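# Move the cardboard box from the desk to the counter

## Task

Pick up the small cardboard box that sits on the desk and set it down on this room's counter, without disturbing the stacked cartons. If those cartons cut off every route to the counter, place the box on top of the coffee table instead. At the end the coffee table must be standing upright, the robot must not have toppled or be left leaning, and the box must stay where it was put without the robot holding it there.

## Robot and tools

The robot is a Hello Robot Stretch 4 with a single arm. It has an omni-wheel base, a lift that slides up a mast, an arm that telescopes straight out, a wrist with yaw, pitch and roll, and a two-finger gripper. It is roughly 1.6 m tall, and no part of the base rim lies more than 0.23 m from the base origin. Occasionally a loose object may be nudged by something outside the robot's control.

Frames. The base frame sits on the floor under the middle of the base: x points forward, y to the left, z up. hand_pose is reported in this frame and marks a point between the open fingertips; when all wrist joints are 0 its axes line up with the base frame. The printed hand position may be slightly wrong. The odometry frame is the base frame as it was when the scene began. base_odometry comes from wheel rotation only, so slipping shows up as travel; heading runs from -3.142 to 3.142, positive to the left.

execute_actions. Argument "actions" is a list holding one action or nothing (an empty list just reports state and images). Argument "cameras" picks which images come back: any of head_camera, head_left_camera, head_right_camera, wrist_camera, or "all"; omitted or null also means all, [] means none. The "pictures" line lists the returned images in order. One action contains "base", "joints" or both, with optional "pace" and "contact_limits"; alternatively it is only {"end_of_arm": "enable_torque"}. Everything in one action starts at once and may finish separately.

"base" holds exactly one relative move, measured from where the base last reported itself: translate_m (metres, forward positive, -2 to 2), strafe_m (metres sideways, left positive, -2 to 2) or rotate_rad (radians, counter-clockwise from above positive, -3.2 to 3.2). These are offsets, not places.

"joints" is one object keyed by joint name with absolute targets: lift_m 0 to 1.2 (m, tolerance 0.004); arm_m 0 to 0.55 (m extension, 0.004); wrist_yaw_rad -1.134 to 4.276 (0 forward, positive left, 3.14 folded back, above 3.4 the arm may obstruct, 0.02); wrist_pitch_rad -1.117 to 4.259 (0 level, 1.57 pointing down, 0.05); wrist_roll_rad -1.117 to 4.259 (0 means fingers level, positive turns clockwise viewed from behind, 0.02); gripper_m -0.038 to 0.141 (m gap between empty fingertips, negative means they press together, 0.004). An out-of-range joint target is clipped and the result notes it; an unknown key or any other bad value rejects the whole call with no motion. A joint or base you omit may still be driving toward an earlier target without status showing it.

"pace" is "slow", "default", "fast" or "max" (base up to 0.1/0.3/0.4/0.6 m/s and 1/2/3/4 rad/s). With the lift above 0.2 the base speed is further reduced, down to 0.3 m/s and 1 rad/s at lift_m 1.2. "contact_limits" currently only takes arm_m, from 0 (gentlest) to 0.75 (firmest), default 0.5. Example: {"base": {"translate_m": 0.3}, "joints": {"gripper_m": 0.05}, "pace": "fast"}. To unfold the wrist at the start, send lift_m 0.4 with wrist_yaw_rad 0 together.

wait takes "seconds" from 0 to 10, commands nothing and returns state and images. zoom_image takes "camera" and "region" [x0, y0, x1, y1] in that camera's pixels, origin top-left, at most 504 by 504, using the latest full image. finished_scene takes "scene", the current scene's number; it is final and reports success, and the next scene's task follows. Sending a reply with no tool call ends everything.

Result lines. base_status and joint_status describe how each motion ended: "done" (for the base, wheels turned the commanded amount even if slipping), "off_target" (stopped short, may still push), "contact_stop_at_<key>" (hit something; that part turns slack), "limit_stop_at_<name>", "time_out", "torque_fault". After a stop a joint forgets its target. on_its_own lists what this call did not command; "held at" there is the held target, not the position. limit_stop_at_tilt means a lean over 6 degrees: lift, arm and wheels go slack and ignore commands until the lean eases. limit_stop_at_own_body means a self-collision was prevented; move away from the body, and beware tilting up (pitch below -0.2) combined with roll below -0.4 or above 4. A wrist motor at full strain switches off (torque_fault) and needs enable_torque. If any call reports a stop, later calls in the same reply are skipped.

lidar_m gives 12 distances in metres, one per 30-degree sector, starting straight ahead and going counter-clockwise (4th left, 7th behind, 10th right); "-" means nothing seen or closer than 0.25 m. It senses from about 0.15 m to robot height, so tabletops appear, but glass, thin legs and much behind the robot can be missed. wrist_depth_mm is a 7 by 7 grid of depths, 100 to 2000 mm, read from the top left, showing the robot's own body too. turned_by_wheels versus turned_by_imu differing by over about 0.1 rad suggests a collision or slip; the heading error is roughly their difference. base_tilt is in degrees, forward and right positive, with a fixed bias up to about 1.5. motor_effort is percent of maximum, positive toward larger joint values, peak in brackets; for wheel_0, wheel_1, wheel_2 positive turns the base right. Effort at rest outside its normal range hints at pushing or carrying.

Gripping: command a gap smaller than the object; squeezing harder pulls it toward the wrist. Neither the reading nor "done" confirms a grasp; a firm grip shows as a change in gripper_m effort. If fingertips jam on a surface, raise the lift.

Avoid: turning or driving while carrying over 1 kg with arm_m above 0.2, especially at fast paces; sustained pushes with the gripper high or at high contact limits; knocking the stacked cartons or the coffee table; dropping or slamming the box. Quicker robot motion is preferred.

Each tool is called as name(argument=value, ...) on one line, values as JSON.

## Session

execute_actions(actions=[])

Scene clock: 0.00 s.
base_odometry: x=+0.000 y=+0.000 heading=+0.000 (m, m, rad; odometry frame)
turned_by_wheels: +0.000 (rad since the last result)
turned_by_imu: +0.000 (rad since the last result)
base_tilt: forward=+0.6 right=-1.0 (deg)
lidar_m: 1.14 1.08 1.19 1.35 2.86 1.22 0.91 0.87 1.17 0.87 0.80 0.87
base_status: not commanded
joint_positions: lift_m=+0.293 arm_m=-0.001 wrist_yaw_rad=+3.227 wrist_pitch_rad=+0.001 wrist_roll_rad=-0.014 gripper_m=+0.057
joint_status: not commanded
motor_effort: lift_m=+21 arm_m=-1 wrist_yaw_rad=-1 wrist_pitch_rad=-6 wrist_roll_rad=-2 gripper_m=-4 wheel_0=+0 wheel_1=+0 wheel_2=+1 (%)
hand_pose: x=-0.1249 y=+0.0624 z=+0.4709 quat_wxyz=(-0.043, +0.000, -0.007, +0.999) (m; base frame)
wrist_depth_mm: - - 139 1430 1255 1366 1499 / - - 137 1205 1205 1397 1464 / - - 131 250 1255 1756 1499 / - 110 138 1098 1255 1808 1537 / 185 231 1281 1255 1255 1366 1537 / 189 1281 206 1098 196 1308 1430 / 190 931 1008 112 1098 1060 1118
pictures: head_camera, head_left_camera, head_right_camera, wrist_camera
Images, in order (width x height): head_camera 420x560, head_left_camera 420x672, head_right_camera 420x672, wrist_camera 616x392.

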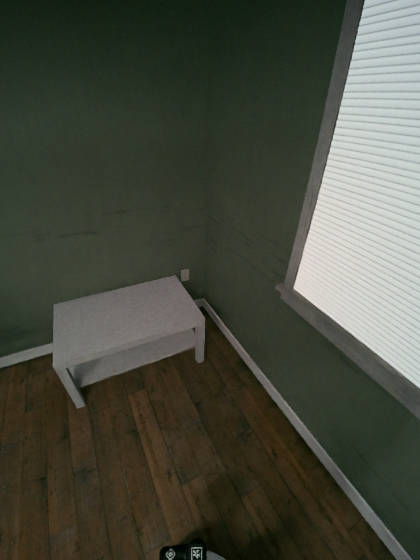

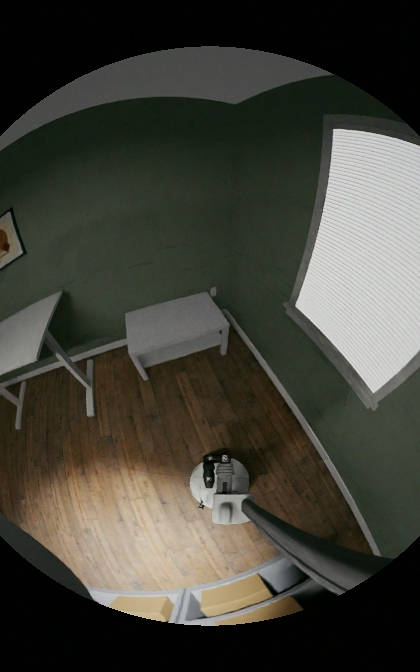

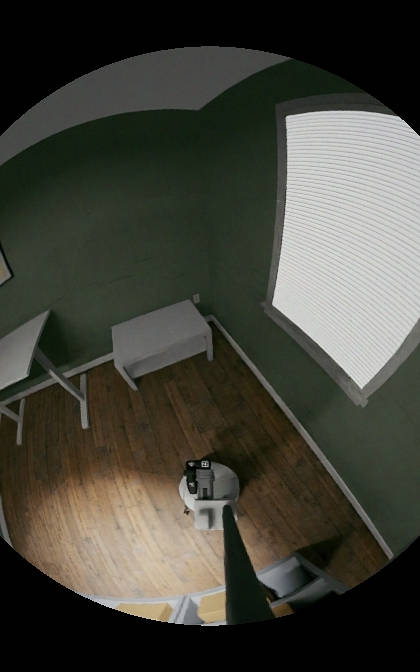

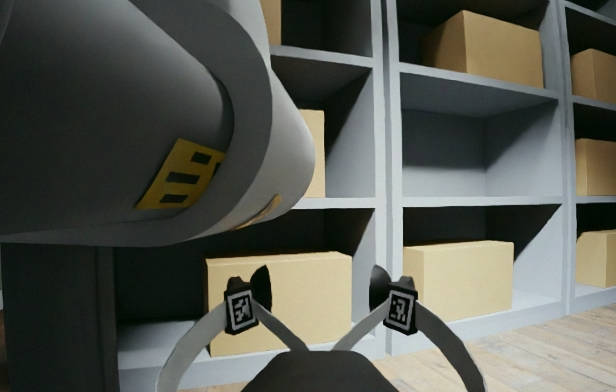

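execute_actions(actions=[{"base":{"rotate_rad":1.6},"pace":"fast"}], cameras=["head_camera","head_left_camera"])

Scene clock: 1.93 s.
base_odometry: x=+0.000 y=+0.000 heading=+1.599 (m, m, rad; odometry frame)
turned_by_wheels: +1.599 (rad since the last result)
turned_by_imu: +1.613 (rad since the last result)
base_tilt: forward=+0.8 right=-1.0 (deg)
lidar_m: 1.35 2.65 1.21 0.90 0.88 1.14 0.87 0.80 0.88 1.13 1.10 1.16
base_status: done
joint_positions: lift_m=+0.293 arm_m=-0.001 wrist_yaw_rad=+3.227 wrist_pitch_rad=+0.001 wrist_roll_rad=-0.014 gripper_m=+0.057
joint_status: not commanded
motor_effort: lift_m=+21(21) arm_m=-1(1) wrist_yaw_rad=-1(0) wrist_pitch_rad=-5(5) wrist_roll_rad=+0(2) gripper_m=-2(3) wheel_0=-4(15) wheel_1=-3(11) wheel_2=-4(12) (%)
hand_pose: x=-0.1249 y=+0.0625 z=+0.4709 quat_wxyz=(-0.043, +0.000, -0.007, +0.999) (m; base frame)
wrist_depth_mm: - - 139 1060 1138 1255 1397 / - - 137 1060 1138 1255 1336 / - - 130 249 1138 1255 1366 / - 110 138 1042 1138 1255 1366 / 185 231 960 1042 1138 1255 1336 / 189 904 206 1042 196 1255 1336 / 190 878 946 112 1098 1060 1118
pictures: head_camera, head_left_camera
Images, in order (width x height): head_camera 420x560, head_left_camera 420x672.

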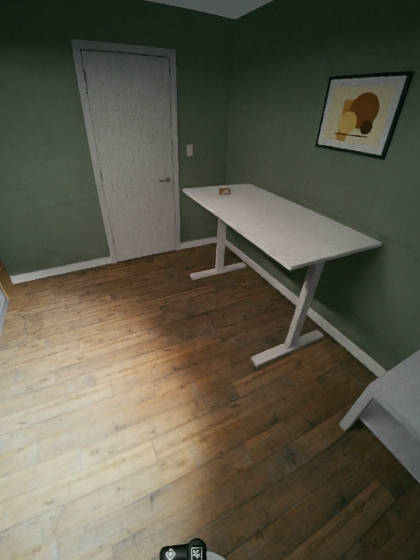

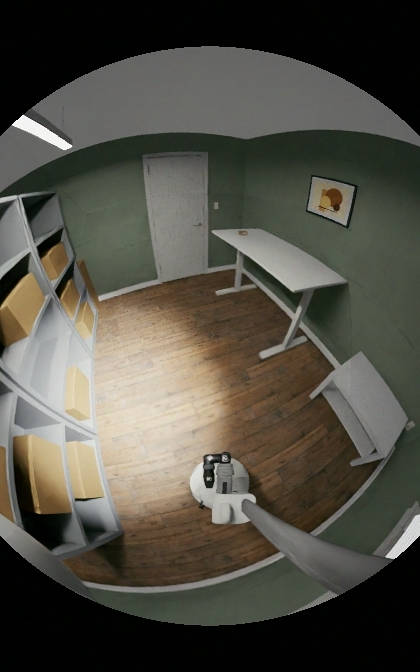

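execute_actions(actions=[{"base":{"rotate_rad":0.3},"pace":"fast"}], cameras=[])

execute_actions(actions=[{"base":{"translate_m":2.0},"joints":{"lift_m":0.95,"wrist_yaw_rad":0,"wrist_pitch_rad":0.35,"gripper_m":0.141},"pace":"max"}], cameras=["head_left_camera"])

execute_actions(actions=[{"base":{"rotate_rad":-1.4},"pace":"fast"}], cameras=["head_camera","wrist_camera"])

Scene clock: 3.30 s.
base_odometry: x=+0.000 y=+0.000 heading=+1.898 (m, m, rad; odometry frame)
turned_by_wheels: +0.299 (rad since the last result)
turned_by_imu: +0.301 (rad since the last result)
base_tilt: forward=+0.7 right=-1.0 (deg)
lidar_m: 2.29 1.49 0.96 0.89 0.90 0.93 0.81 0.83 1.02 1.09 1.12 1.15
base_status: done
joint_positions: lift_m=+0.293 arm_m=-0.001 wrist_yaw_rad=+3.227 wrist_pitch_rad=+0.001 wrist_roll_rad=-0.014 gripper_m=+0.057
joint_status: not commanded
motor_effort: lift_m=+21(21) arm_m=-1(1) wrist_yaw_rad=+0(1) wrist_pitch_rad=-6(6) wrist_roll_rad=-2(3) gripper_m=-1(2) wheel_0=-4(10) wheel_1=-3(10) wheel_2=-3(10) (%)
hand_pose: x=-0.1249 y=+0.0625 z=+0.4709 quat_wxyz=(-0.043, +0.000, -0.007, +0.999) (m; base frame)
wrist_depth_mm: - - 139 976 991 991 1008 / - - 137 976 991 991 991 / - - 131 249 991 991 1008 / - 110 138 976 991 991 991 / 185 231 976 976 991 991 991 / 189 960 206 976 195 976 976 / 190 946 960 112 976 976 976
pictures: none
No camera images: the call's "cameras" was empty. Leave "cameras" out to get every camera's image.

Scene clock: 8.27 s.
base_odometry: x=-0.644 y=+1.893 heading=+1.899 (m, m, rad; odometry frame)
turned_by_wheels: +0.001 (rad since the last result)
turned_by_imu: -0.005 (rad since the last result)
base_tilt: forward=+0.8 right=-1.0 (deg)
lidar_m: 0.86 0.88 1.13 1.16 1.19 1.49 2.81 1.02 0.64 0.57 0.58 0.96
base_status: done
joint_positions: lift_m=+0.950 arm_m=-0.001 wrist_yaw_rad=+0.000 wrist_pitch_rad=+0.352 wrist_roll_rad=-0.014 gripper_m=+0.141
joint_status: all done
motor_effort: lift_m=+22(26) arm_m=-1(1) wrist_yaw_rad=+0(9) wrist_pitch_rad=-5(7) wrist_roll_rad=-3(2) gripper_m=+0(1) wheel_0=+3(11) wheel_1=+3(11) wheel_2=+2(19) (%)
hand_pose: x=+0.4408 y=-0.0874 z=+1.0286 quat_wxyz=(+0.985, -0.007, +0.175, +0.001) (m; base frame)
wrist_depth_mm: 580 580 597 609 627 640 654 / 603 603 621 634 654 676 683 / 634 634 654 668 691 707 723 / 668 668 691 707 732 750 768 / 707 715 723 741 778 798 831 / 750 768 750 788 798 217 904 / 798 809 809 112 878 904 976
pictures: head_left_camera
Images, in order (width x height): head_left_camera 420x672.

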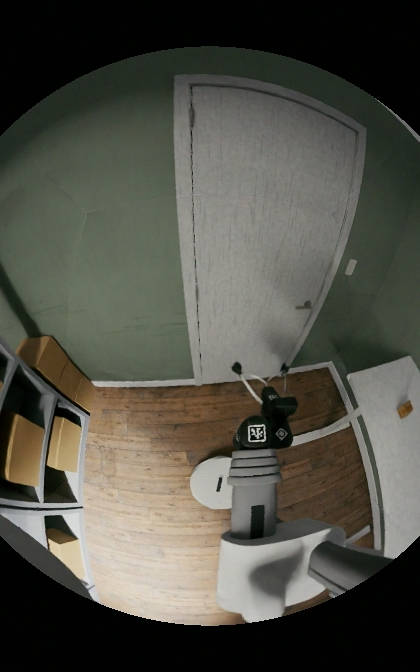

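Scene clock: 10.33 s.
base_odometry: x=-0.644 y=+1.893 heading=+0.500 (m, m, rad; odometry frame)
turned_by_wheels: -1.399 (rad since the last result)
turned_by_imu: -1.412 (rad since the last result)
base_tilt: forward=+0.6 right=-1.0 (deg)
lidar_m: 0.57 0.64 0.90 0.86 0.94 1.22 1.17 1.22 1.74 2.77 0.79 0.59
base_status: done
joint_positions: lift_m=+0.950 arm_m=-0.001 wrist_yaw_rad=+0.000 wrist_pitch_rad=+0.352 wrist_roll_rad=-0.014 gripper_m=+0.141
joint_status: not commanded
motor_effort: lift_m=+22(22) arm_m=-1(1) wrist_yaw_rad=+0(1) wrist_pitch_rad=-5(5) wrist_roll_rad=-1(3) gripper_m=+0(3) wheel_0=+6(8) wheel_1=+5(10) wheel_2=+4(9) (%)
hand_pose: x=+0.4408 y=-0.0874 z=+1.0286 quat_wxyz=(+0.985, -0.007, +0.175, +0.001) (m; base frame)
wrist_depth_mm: 1098 1078 1060 1042 1025 1008 1008 / 1138 1118 1098 1098 1060 1042 1042 / 1182 1182 1098 1060 1025 1025 1042 / 1182 634 621 615 609 597 591 / 466 436 439 433 427 418 413 / 1205 1397 831 1336 404 217 1308 / 1229 1430 1430 112 1366 1366 1336
pictures: head_camera, wrist_camera
Images, in order (width x height): head_camera 420x560, wrist_camera 616x392.

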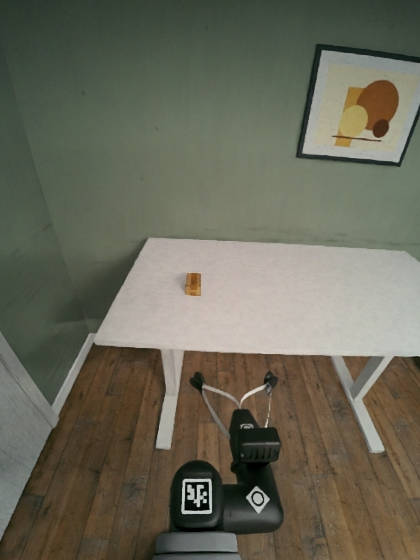

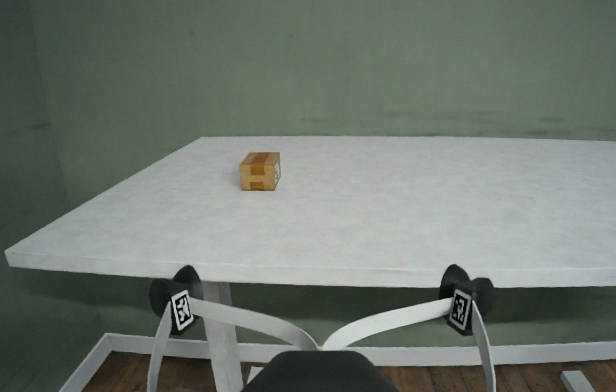

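execute_actions(actions=[{"base":{"strafe_m":0.11},"joints":{"arm_m":0.36,"lift_m":0.9},"pace":"fast"}], cameras=["wrist_camera"])

Scene clock: 12.33 s.
base_odometry: x=-0.697 y=+1.990 heading=+0.500 (m, m, rad; odometry frame)
turned_by_wheels: +0.000 (rad since the last result)
turned_by_imu: -0.001 (rad since the last result)
base_tilt: forward=+0.6 right=-0.8 (deg)
lidar_m: 0.60 0.62 0.77 0.74 0.83 1.17 1.20 1.23 1.75 2.87 0.80 0.60
base_status: done
joint_positions: lift_m=+0.900 arm_m=+0.359 wrist_yaw_rad=+0.000 wrist_pitch_rad=+0.352 wrist_roll_rad=-0.014 gripper_m=+0.141
joint_status: all done
motor_effort: lift_m=+18(23) arm_m=+6(7) wrist_yaw_rad=+0(1) wrist_pitch_rad=-6(4) wrist_roll_rad=-1(2) gripper_m=+4(0) wheel_0=-4(11) wheel_1=+2(14) wheel_2=+0(3) (%)
hand_pose: x=+0.8007 y=-0.0874 z=+0.9790 quat_wxyz=(+0.985, -0.007, +0.175, +0.001) (m; base frame)
wrist_depth_mm: 759 750 741 723 715 707 691 / 798 788 778 759 750 741 732 / 842 831 809 788 778 759 750 / 904 480 473 347 459 449 445 / 330 332 330 281 322 319 314 / 250 241 232 252 250 217 240 / 208 202 208 112 205 198 -
pictures: wrist_camera
Images, in order (width x height): wrist_camera 616x392.

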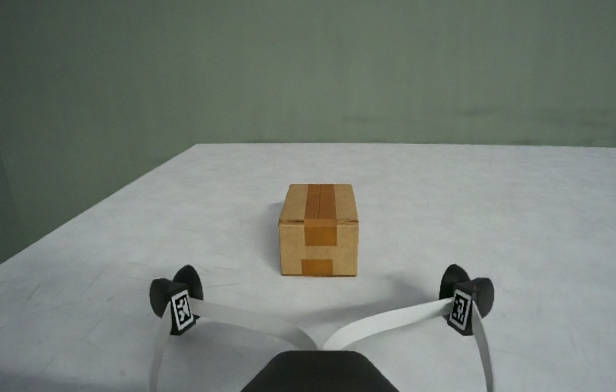

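execute_actions(actions=[{"joints":{"arm_m":0.445},"pace":"fast"}], cameras=[])

execute_actions(actions=[{"joints":{"gripper_m":0.01},"pace":"fast"}], cameras=[])

execute_actions(actions=[{"joints":{"lift_m":0.94},"pace":"fast"}], cameras=["wrist_camera"])

execute_actions(actions=[{"base":{"rotate_rad":-1.85},"joints":{"arm_m":0},"pace":"fast"}], cameras=[])

execute_actions(actions=[{"base":{"translate_m":2.0},"joints":{"lift_m":0.6},"pace":"max"}], cameras=["head_right_camera","head_camera"])

Scene clock: 17.27 s.
base_odometry: x=-0.697 y=+1.990 heading=+0.500 (m, m, rad; odometry frame)
turned_by_wheels: +0.000 (rad since the last result)
turned_by_imu: -0.001 (rad since the last result)
base_tilt: forward=+0.7 right=-0.9 (deg)
lidar_m: 0.60 0.63 0.79 0.76 0.81 1.18 1.17 1.22 1.75 2.90 0.81 0.61
base_status: not commanded
joint_positions: lift_m=+0.900 arm_m=+0.444 wrist_yaw_rad=+0.000 wrist_pitch_rad=+0.352 wrist_roll_rad=-0.014 gripper_m=+0.141
joint_status: all done
motor_effort: lift_m=+18(18) arm_m=+5(6) wrist_yaw_rad=-1(1) wrist_pitch_rad=-5(5) wrist_roll_rad=-1(3) gripper_m=+1(1) wheel_0=-4(4) wheel_1=+2(2) wheel_2=+0(0) (%)
hand_pose: x=+0.8857 y=-0.0874 z=+0.9789 quat_wxyz=(+0.985, -0.007, +0.175, +0.001) (m; base frame)
wrist_depth_mm: 683 668 661 654 640 627 621 / 715 707 691 683 668 661 654 / 750 741 723 715 699 683 683 / 798 480 469 462 455 452 445 / 330 330 329 225 320 319 314 / 250 240 231 194 196 217 240 / 207 202 208 112 202 198 -
pictures: none
No camera images: the call's "cameras" was empty. Leave "cameras" out to get every camera's image.

Scene clock: 19.57 s.
base_odometry: x=-0.697 y=+1.990 heading=+0.500 (m, m, rad; odometry frame)
turned_by_wheels: +0.000 (rad since the last result)
turned_by_imu: -0.001 (rad since the last result)
base_tilt: forward=+0.7 right=-0.9 (deg)
lidar_m: 0.59 0.63 0.79 0.75 0.82 1.19 1.18 1.22 1.71 2.89 0.79 0.59
base_status: not commanded
joint_positions: lift_m=+0.900 arm_m=+0.444 wrist_yaw_rad=+0.000 wrist_pitch_rad=+0.353 wrist_roll_rad=-0.014 gripper_m=+0.010
joint_status: all done
motor_effort: lift_m=+18(18) arm_m=+5(6) wrist_yaw_rad=-2(1) wrist_pitch_rad=-9(9) wrist_roll_rad=-2(1) gripper_m=-23(18) wheel_0=-4(3) wheel_1=+2(2) wheel_2=+0(0) (%)
hand_pose: x=+0.8856 y=-0.0874 z=+0.9787 quat_wxyz=(+0.984, -0.007, +0.176, +0.001) (m; base frame)
wrist_depth_mm: 683 676 668 654 640 627 621 / 715 715 699 683 676 661 647 / 759 741 732 707 699 691 676 / 798 469 466 459 455 449 442 / 329 329 329 215 320 315 310 / 249 251 190 181 182 242 239 / 207 200 203 112 198 190 -
pictures: none
No camera images: the call's "cameras" was empty. Leave "cameras" out to get every camera's image.

Scene clock: 20.40 s.
base_odometry: x=-0.697 y=+1.990 heading=+0.500 (m, m, rad; odometry frame)
turned_by_wheels: +0.000 (rad since the last result)
turned_by_imu: +0.000 (rad since the last result)
base_tilt: forward=+0.6 right=-0.9 (deg)
lidar_m: 0.57 0.63 0.79 0.75 0.82 1.21 1.19 1.22 1.73 2.90 0.81 0.61
base_status: not commanded
joint_positions: lift_m=+0.940 arm_m=+0.444 wrist_yaw_rad=+0.000 wrist_pitch_rad=+0.353 wrist_roll_rad=-0.014 gripper_m=+0.010
joint_status: all done
motor_effort: lift_m=+24(26) arm_m=+6(6) wrist_yaw_rad=-1(2) wrist_pitch_rad=-9(10) wrist_roll_rad=-3(2) gripper_m=-18(22) wheel_0=-4(4) wheel_1=+2(2) wheel_2=+0(0) (%)
hand_pose: x=+0.8856 y=-0.0874 z=+1.0181 quat_wxyz=(+0.984, -0.007, +0.176, +0.001) (m; base frame)
wrist_depth_mm: 676 668 661 654 640 634 621 / 715 699 699 691 668 661 647 / 759 741 732 715 715 691 683 / 809 778 580 574 564 559 549 / 831 410 410 215 397 392 387 / 309 314 190 181 182 301 297 / 258 250 253 112 248 236 -
pictures: wrist_camera
Images, in order (width x height): wrist_camera 616x392.

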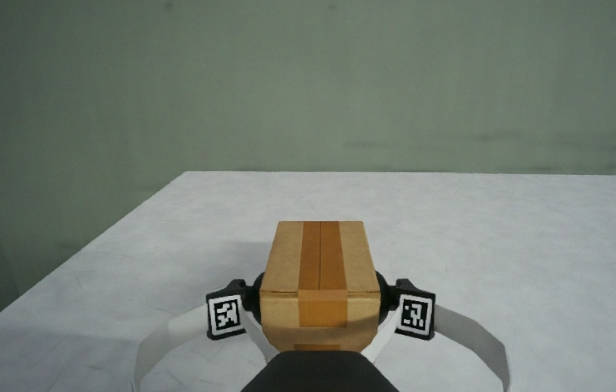

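Scene clock: 22.73 s.
base_odometry: x=-0.697 y=+1.990 heading=-1.349 (m, m, rad; odometry frame)
turned_by_wheels: -1.849 (rad since the last result)
turned_by_imu: -1.867 (rad since the last result)
base_tilt: forward=+0.6 right=-0.8 (deg)
lidar_m: 2.52 1.15 0.66 0.58 0.59 0.87 0.75 0.74 0.95 1.14 1.17 1.38
base_status: done
joint_positions: lift_m=+0.940 arm_m=+0.001 wrist_yaw_rad=+0.000 wrist_pitch_rad=+0.353 wrist_roll_rad=-0.014 gripper_m=+0.010
joint_status: all done
motor_effort: lift_m=+23(23) arm_m=-6(7) wrist_yaw_rad=+0(5) wrist_pitch_rad=-9(8) wrist_roll_rad=-2(1) gripper_m=-21(20) wheel_0=+5(9) wheel_1=+5(10) wheel_2=+5(11) (%)
hand_pose: x=+0.4425 y=-0.0875 z=+1.0182 quat_wxyz=(+0.984, -0.007, +0.176, +0.001) (m; base frame)
wrist_depth_mm: - - - - - 1863 1182 / - - - - - 1576 1255 / - - - - - 1618 1336 / - - - - - 1618 1430 / 1921 - - 215 - 1661 1366 / 1661 1756 190 181 182 1537 1255 / 1464 1397 1430 112 1397 1336 1229
pictures: none
No camera images: the call's "cameras" was empty. Leave "cameras" out to get every camera's image.

Scene clock: 29.50 s.
base_odometry: x=-0.256 y=+0.039 heading=-1.348 (m, m, rad; odometry frame)
turned_by_wheels: +0.000 (rad since the last result)
turned_by_imu: -0.007 (rad since the last result)
base_tilt: forward=+0.7 right=-0.9 (deg)
lidar_m: 0.97 0.95 1.16 1.27 1.25 1.24 2.70 1.41 0.81 0.69 0.70 1.15
base_status: done
joint_positions: lift_m=+0.600 arm_m=+0.001 wrist_yaw_rad=+0.000 wrist_pitch_rad=+0.353 wrist_roll_rad=-0.014 gripper_m=+0.010
joint_status: all done
motor_effort: lift_m=+19(23) arm_m=-5(6) wrist_yaw_rad=-1(0) wrist_pitch_rad=-10(9) wrist_roll_rad=-3(0) gripper_m=-21(21) wheel_0=+5(12) wheel_1=+3(10) wheel_2=-2(14) (%)
hand_pose: x=+0.4425 y=-0.0874 z=+0.6785 quat_wxyz=(+0.984, -0.007, +0.176, +0.001) (m; base frame)
wrist_depth_mm: 640 668 707 741 768 809 842 / 654 699 732 778 809 854 891 / 707 741 778 809 854 904 931 / 741 768 820 854 904 960 1008 / 778 809 854 215 946 1025 1078 / 820 854 190 181 182 1078 1138 / 854 891 946 112 991 960 991
pictures: head_camera, head_right_camera
Images, in order (width x height): head_camera 420x560, head_right_camera 420x672.

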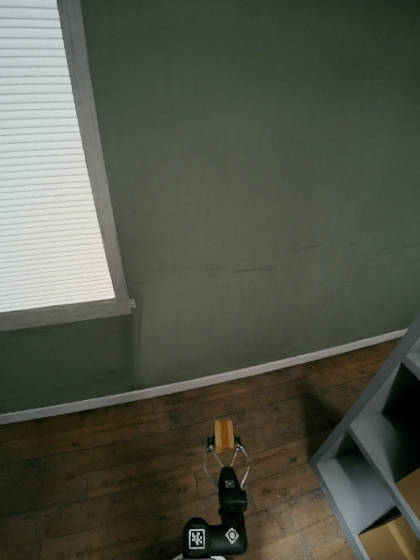

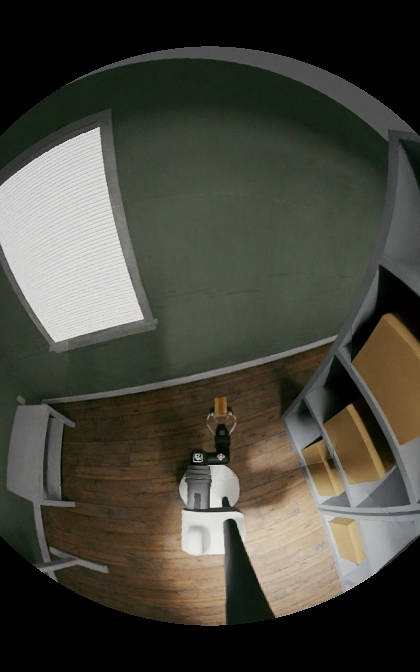

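execute_actions(actions=[{"base":{"rotate_rad":-1.32},"pace":"fast"}], cameras=[])

execute_actions(actions=[{"base":{"strafe_m":0.67},"pace":"fast"}], cameras=["head_right_camera","head_camera"])

Scene clock: 31.53 s.
base_odometry: x=-0.256 y=+0.039 heading=-2.667 (m, m, rad; odometry frame)
turned_by_wheels: -1.319 (rad since the last result)
turned_by_imu: -1.332 (rad since the last result)
base_tilt: forward=+0.5 right=-0.9 (deg)
lidar_m: 0.69 0.74 1.04 0.97 1.02 1.33 1.27 1.23 1.57 2.60 1.00 0.72
base_status: done
joint_positions: lift_m=+0.600 arm_m=+0.001 wrist_yaw_rad=+0.000 wrist_pitch_rad=+0.353 wrist_roll_rad=-0.014 gripper_m=+0.010
joint_status: not commanded
motor_effort: lift_m=+19(19) arm_m=-5(5) wrist_yaw_rad=+0(3) wrist_pitch_rad=-10(10) wrist_roll_rad=-3(2) gripper_m=-21(21) wheel_0=+3(8) wheel_1=+4(11) wheel_2=+3(17) (%)
hand_pose: x=+0.4425 y=-0.0875 z=+0.6785 quat_wxyz=(+0.984, -0.007, +0.176, +0.001) (m; base frame)
wrist_depth_mm: 559 759 854 842 831 809 603 / 549 778 492 480 477 473 591 / 554 788 508 500 492 500 597 / 554 741 539 530 525 525 603 / 585 609 559 215 539 539 539 / 1138 732 190 181 182 715 591 / 1008 676 931 112 621 621 597
pictures: none
No camera images: the call's "cameras" was empty. Leave "cameras" out to get every camera's image.

Scene clock: 34.37 s.
base_odometry: x=+0.050 y=-0.557 heading=-2.667 (m, m, rad; odometry frame)
turned_by_wheels: +0.000 (rad since the last result)
turned_by_imu: -0.001 (rad since the last result)
base_tilt: forward=+0.5 right=-0.9 (deg)
lidar_m: 1.15 0.48 0.34 0.29 0.31 0.46 1.25 1.31 1.67 2.60 0.99 0.77
base_status: done
joint_positions: lift_m=+0.600 arm_m=+0.001 wrist_yaw_rad=+0.000 wrist_pitch_rad=+0.353 wrist_roll_rad=-0.014 gripper_m=+0.010
joint_status: not commanded
motor_effort: lift_m=+19(19) arm_m=-5(5) wrist_yaw_rad=-1(0) wrist_pitch_rad=-10(9) wrist_roll_rad=-3(2) gripper_m=-23(23) wheel_0=+1(16) wheel_1=+0(14) wheel_2=+0(1) (%)
hand_pose: x=+0.4425 y=-0.0874 z=+0.6785 quat_wxyz=(+0.984, -0.007, +0.176, +0.001) (m; base frame)
wrist_depth_mm: 549 759 1397 - - 492 820 / 539 778 1397 - - 504 691 / 549 778 1430 - - 564 676 / 549 778 1430 - - 661 661 / 544 778 1430 215 842 564 569 / 544 732 190 181 182 1042 809 / 554 668 1008 112 699 634 798
pictures: head_camera, head_right_camera
Images, in order (width x height): head_camera 420x560, head_right_camera 420x672.

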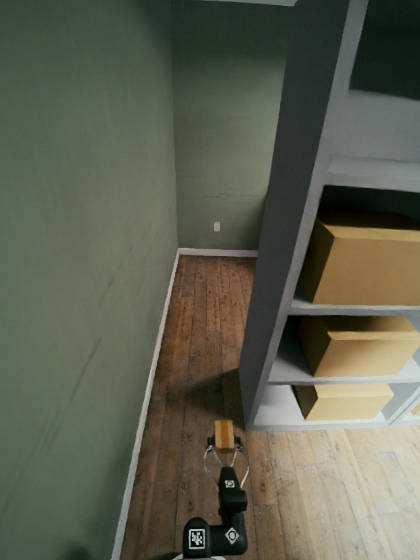

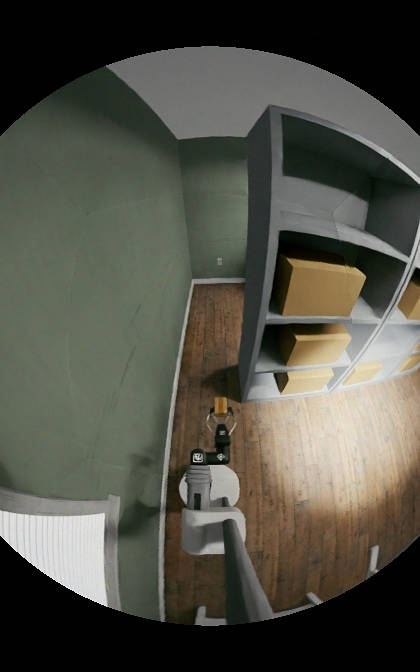

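execute_actions(actions=[{"base":{"translate_m":1.4},"joints":{"lift_m":0.95},"pace":"fast"}], cameras=[])

execute_actions(actions=[{"base":{"rotate_rad":-0.6},"pace":"fast"}], cameras=["wrist_camera","head_camera"])

Scene clock: 39.50 s.
base_odometry: x=-1.195 y=-1.196 heading=-2.667 (m, m, rad; odometry frame)
turned_by_wheels: +0.000 (rad since the last result)
turned_by_imu: -0.005 (rad since the last result)
base_tilt: forward=+0.7 right=-0.8 (deg)
lidar_m: 1.13 0.42 0.29 0.26 0.31 0.48 1.36 0.39 0.33 0.76 1.25 1.16
base_status: done
joint_positions: lift_m=+0.950 arm_m=+0.001 wrist_yaw_rad=+0.000 wrist_pitch_rad=+0.353 wrist_roll_rad=-0.014 gripper_m=+0.010
joint_status: all done
motor_effort: lift_m=+24(25) arm_m=-5(5) wrist_yaw_rad=-2(1) wrist_pitch_rad=-8(9) wrist_roll_rad=-2(1) gripper_m=-21(21) wheel_0=+3(8) wheel_1=+2(9) wheel_2=+0(15) (%)
hand_pose: x=+0.4425 y=-0.0874 z=+1.0281 quat_wxyz=(+0.984, -0.007, +0.176, +0.001) (m; base frame)
wrist_depth_mm: 512 707 1160 1138 1138 1098 1098 / 504 715 1182 1182 1182 1160 1138 / 508 715 1229 1281 1229 1229 1182 / 508 732 1308 1336 1308 1281 1008 / 504 723 1308 215 1366 1336 991 / 504 668 190 181 182 1255 976 / 508 621 1229 112 1397 1229 960
pictures: none
No camera images: the call's "cameras" was empty. Leave "cameras" out to get every camera's image.

Scene clock: 40.97 s.
base_odometry: x=-1.195 y=-1.196 heading=+3.017 (m, m, rad; odometry frame)
turned_by_wheels: -0.599 (rad since the last result)
turned_by_imu: -0.605 (rad since the last result)
base_tilt: forward=+0.6 right=-1.0 (deg)
lidar_m: 1.17 1.49 0.47 0.32 0.29 0.30 0.43 1.04 0.43 0.31 0.59 1.32
base_status: done
joint_positions: lift_m=+0.950 arm_m=+0.001 wrist_yaw_rad=+0.000 wrist_pitch_rad=+0.353 wrist_roll_rad=-0.014 gripper_m=+0.010
joint_status: not commanded
motor_effort: lift_m=+24(24) arm_m=-5(5) wrist_yaw_rad=-1(2) wrist_pitch_rad=-9(9) wrist_roll_rad=-2(2) gripper_m=-21(22) wheel_0=+5(13) wheel_1=+3(10) wheel_2=+5(9) (%)
hand_pose: x=+0.4425 y=-0.0874 z=+1.0281 quat_wxyz=(+0.984, -0.007, +0.176, +0.001) (m; base frame)
wrist_depth_mm: 1008 1118 1229 1430 1618 1863 - / 1042 1138 1281 1499 1708 - - / 1078 1205 1366 1229 1205 1366 1576 / 1118 1255 1397 1118 1098 1366 1708 / 1182 1308 1464 216 1182 1464 - / 1205 1366 190 181 182 1576 1661 / 1255 1366 1430 112 1366 1366 1397
pictures: head_camera, wrist_camera
Images, in order (width x height): head_camera 420x560, wrist_camera 616x392.

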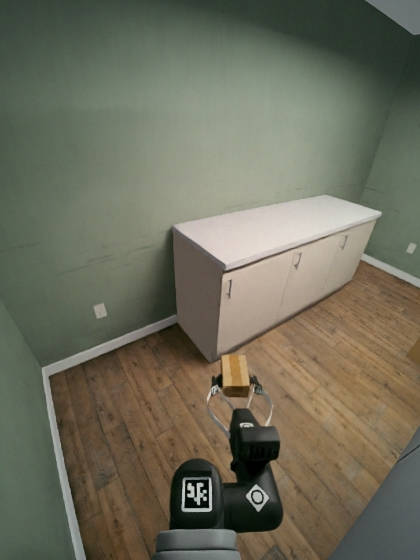

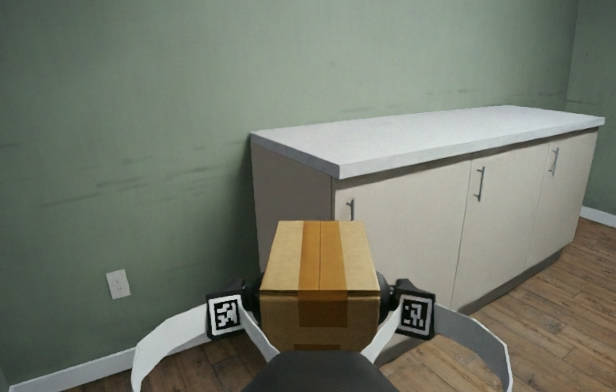

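execute_actions(actions=[{"base":{"translate_m":0.58},"joints":{"arm_m":0.53,"lift_m":0.93,"wrist_yaw_rad":-0.2},"pace":"fast"}], cameras=["head_camera","wrist_camera"])

Scene clock: 45.10 s.
base_odometry: x=-1.770 y=-1.125 heading=+3.018 (m, m, rad; odometry frame)
turned_by_wheels: +0.000 (rad since the last result)
turned_by_imu: -0.002 (rad since the last result)
base_tilt: forward=+0.7 right=-0.9 (deg)
lidar_m: 0.61 1.00 0.93 0.64 0.60 0.64 0.87 0.63 0.64 0.90 1.84 0.64
base_status: done
joint_positions: lift_m=+0.930 arm_m=+0.529 wrist_yaw_rad=-0.200 wrist_pitch_rad=+0.353 wrist_roll_rad=-0.014 gripper_m=+0.010
joint_status: all done
motor_effort: lift_m=+18(24) arm_m=+5(7) wrist_yaw_rad=-1(3) wrist_pitch_rad=-8(11) wrist_roll_rad=-1(2) gripper_m=-22(23) wheel_0=+5(11) wheel_1=+4(10) wheel_2=-4(13) (%)
hand_pose: x=+0.9479 y=-0.1394 z=+1.0086 quat_wxyz=(+0.980, +0.011, +0.176, -0.097) (m; base frame)
wrist_depth_mm: 347 394 462 559 699 946 1430 / 357 407 484 580 741 1042 1576 / 366 421 504 615 778 960 1098 / 379 439 525 609 647 640 634 / 392 445 469 215 459 452 445 / 355 359 190 181 182 347 342 / 296 286 291 112 286 273 286
pictures: head_camera, wrist_camera
Images, in order (width x height): head_camera 420x560, wrist_camera 616x392.

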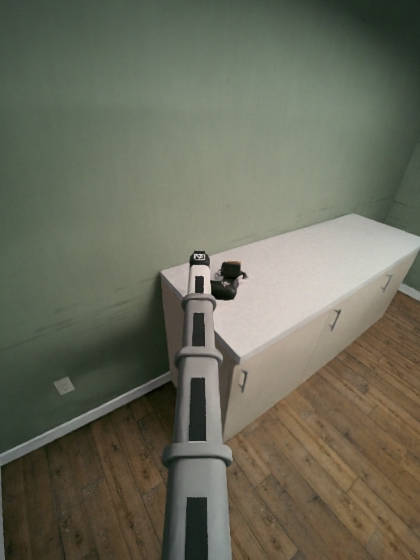

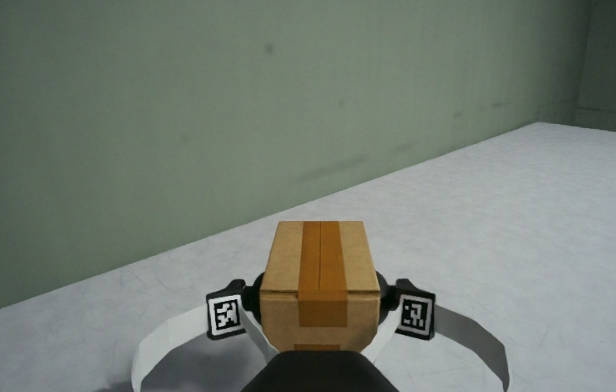

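execute_actions(actions=[{"joints":{"lift_m":0.86}}], cameras=[])

execute_actions(actions=[{"joints":{"gripper_m":0.1},"pace":"fast"}], cameras=[])

execute_actions(actions=[{"joints":{"arm_m":0.4},"pace":"fast"}], cameras=["wrist_camera"])

finished_scene(scene=2)

Scene clock: 46.73 s.
base_odometry: x=-1.770 y=-1.125 heading=+3.018 (m, m, rad; odometry frame)
turned_by_wheels: +0.000 (rad since the last result)
turned_by_imu: -0.001 (rad since the last result)
base_tilt: forward=+0.7 right=-0.8 (deg)
lidar_m: 0.59 0.99 0.93 0.64 0.60 0.61 0.86 0.63 0.66 0.89 1.83 0.63
base_status: not commanded
joint_positions: lift_m=+0.860 arm_m=+0.529 wrist_yaw_rad=-0.200 wrist_pitch_rad=+0.353 wrist_roll_rad=-0.014 gripper_m=+0.010
joint_status: all done
motor_effort: lift_m=+18(19) arm_m=+6(5) wrist_yaw_rad=-2(1) wrist_pitch_rad=-9(10) wrist_roll_rad=-2(1) gripper_m=-24(21) wheel_0=+5(5) wheel_1=+4(4) wheel_2=-4(4) (%)
hand_pose: x=+0.9479 y=-0.1394 z=+0.9387 quat_wxyz=(+0.980, +0.011, +0.176, -0.097) (m; base frame)
wrist_depth_mm: 347 394 466 559 707 946 1430 / 357 407 480 585 732 1025 1537 / 368 421 504 609 707 768 768 / 379 430 466 462 452 449 439 / 329 329 329 215 320 317 310 / 248 251 190 181 182 242 239 / 207 200 203 112 198 190 -
pictures: none
No camera images: the call's "cameras" was empty. Leave "cameras" out to get every camera's image.

Scene clock: 48.43 s.
base_odometry: x=-1.770 y=-1.125 heading=+3.018 (m, m, rad; odometry frame)
turned_by_wheels: +0.000 (rad since the last result)
turned_by_imu: -0.001 (rad since the last result)
base_tilt: forward=+0.6 right=-0.9 (deg)
lidar_m: 0.60 0.99 0.94 0.64 0.60 0.63 0.87 0.62 0.66 0.89 1.82 0.62
base_status: not commanded
joint_positions: lift_m=+0.860 arm_m=+0.529 wrist_yaw_rad=-0.200 wrist_pitch_rad=+0.353 wrist_roll_rad=-0.014 gripper_m=+0.100
joint_status: all done
motor_effort: lift_m=+18(17) arm_m=+6(6) wrist_yaw_rad=-2(1) wrist_pitch_rad=-6(9) wrist_roll_rad=-2(3) gripper_m=+0(20) wheel_0=+5(5) wheel_1=+4(4) wheel_2=-4(4) (%)
hand_pose: x=+0.9479 y=-0.1394 z=+0.9388 quat_wxyz=(+0.980, +0.011, +0.175, -0.097) (m; base frame)
wrist_depth_mm: 347 392 466 559 699 946 1397 / 357 404 480 585 750 1025 1537 / 368 424 504 615 715 778 778 / 379 427 469 462 459 449 445 / 330 330 330 225 320 319 312 / 250 252 202 195 194 242 240 / 207 202 204 112 202 196 -
pictures: none
No camera images: the call's "cameras" was empty. Leave "cameras" out to get every camera's image.

Scene clock: 49.63 s.
base_odometry: x=-1.770 y=-1.125 heading=+3.018 (m, m, rad; odometry frame)
turned_by_wheels: +0.000 (rad since the last result)
turned_by_imu: +0.000 (rad since the last result)
base_tilt: forward=+0.7 right=-0.9 (deg)
lidar_m: 0.59 1.00 0.93 0.63 0.60 0.62 0.88 0.63 0.65 0.90 1.83 0.62
base_status: not commanded
joint_positions: lift_m=+0.860 arm_m=+0.401 wrist_yaw_rad=-0.200 wrist_pitch_rad=+0.352 wrist_roll_rad=-0.014 gripper_m=+0.100
joint_status: all done
motor_effort: lift_m=+18(17) arm_m=-6(7) wrist_yaw_rad=-1(2) wrist_pitch_rad=-6(6) wrist_roll_rad=-1(2) gripper_m=+1(1) wheel_0=+5(5) wheel_1=+4(4) wheel_2=-4(4) (%)
hand_pose: x=+0.8198 y=-0.1395 z=+0.9389 quat_wxyz=(+0.980, +0.011, +0.175, -0.097) (m; base frame)
wrist_depth_mm: 427 484 569 691 866 1160 1756 / 442 500 597 715 917 1281 - / 452 525 615 699 778 768 778 / 452 477 469 349 459 452 445 / 353 332 329 317 325 317 312 / 469 252 202 252 213 241 241 / 508 203 204 112 202 196 -
pictures: wrist_camera
Images, in order (width x height): wrist_camera 616x392.

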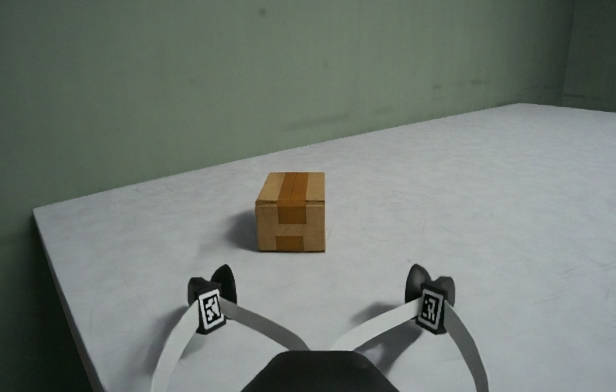

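The scene is finished: the task was done.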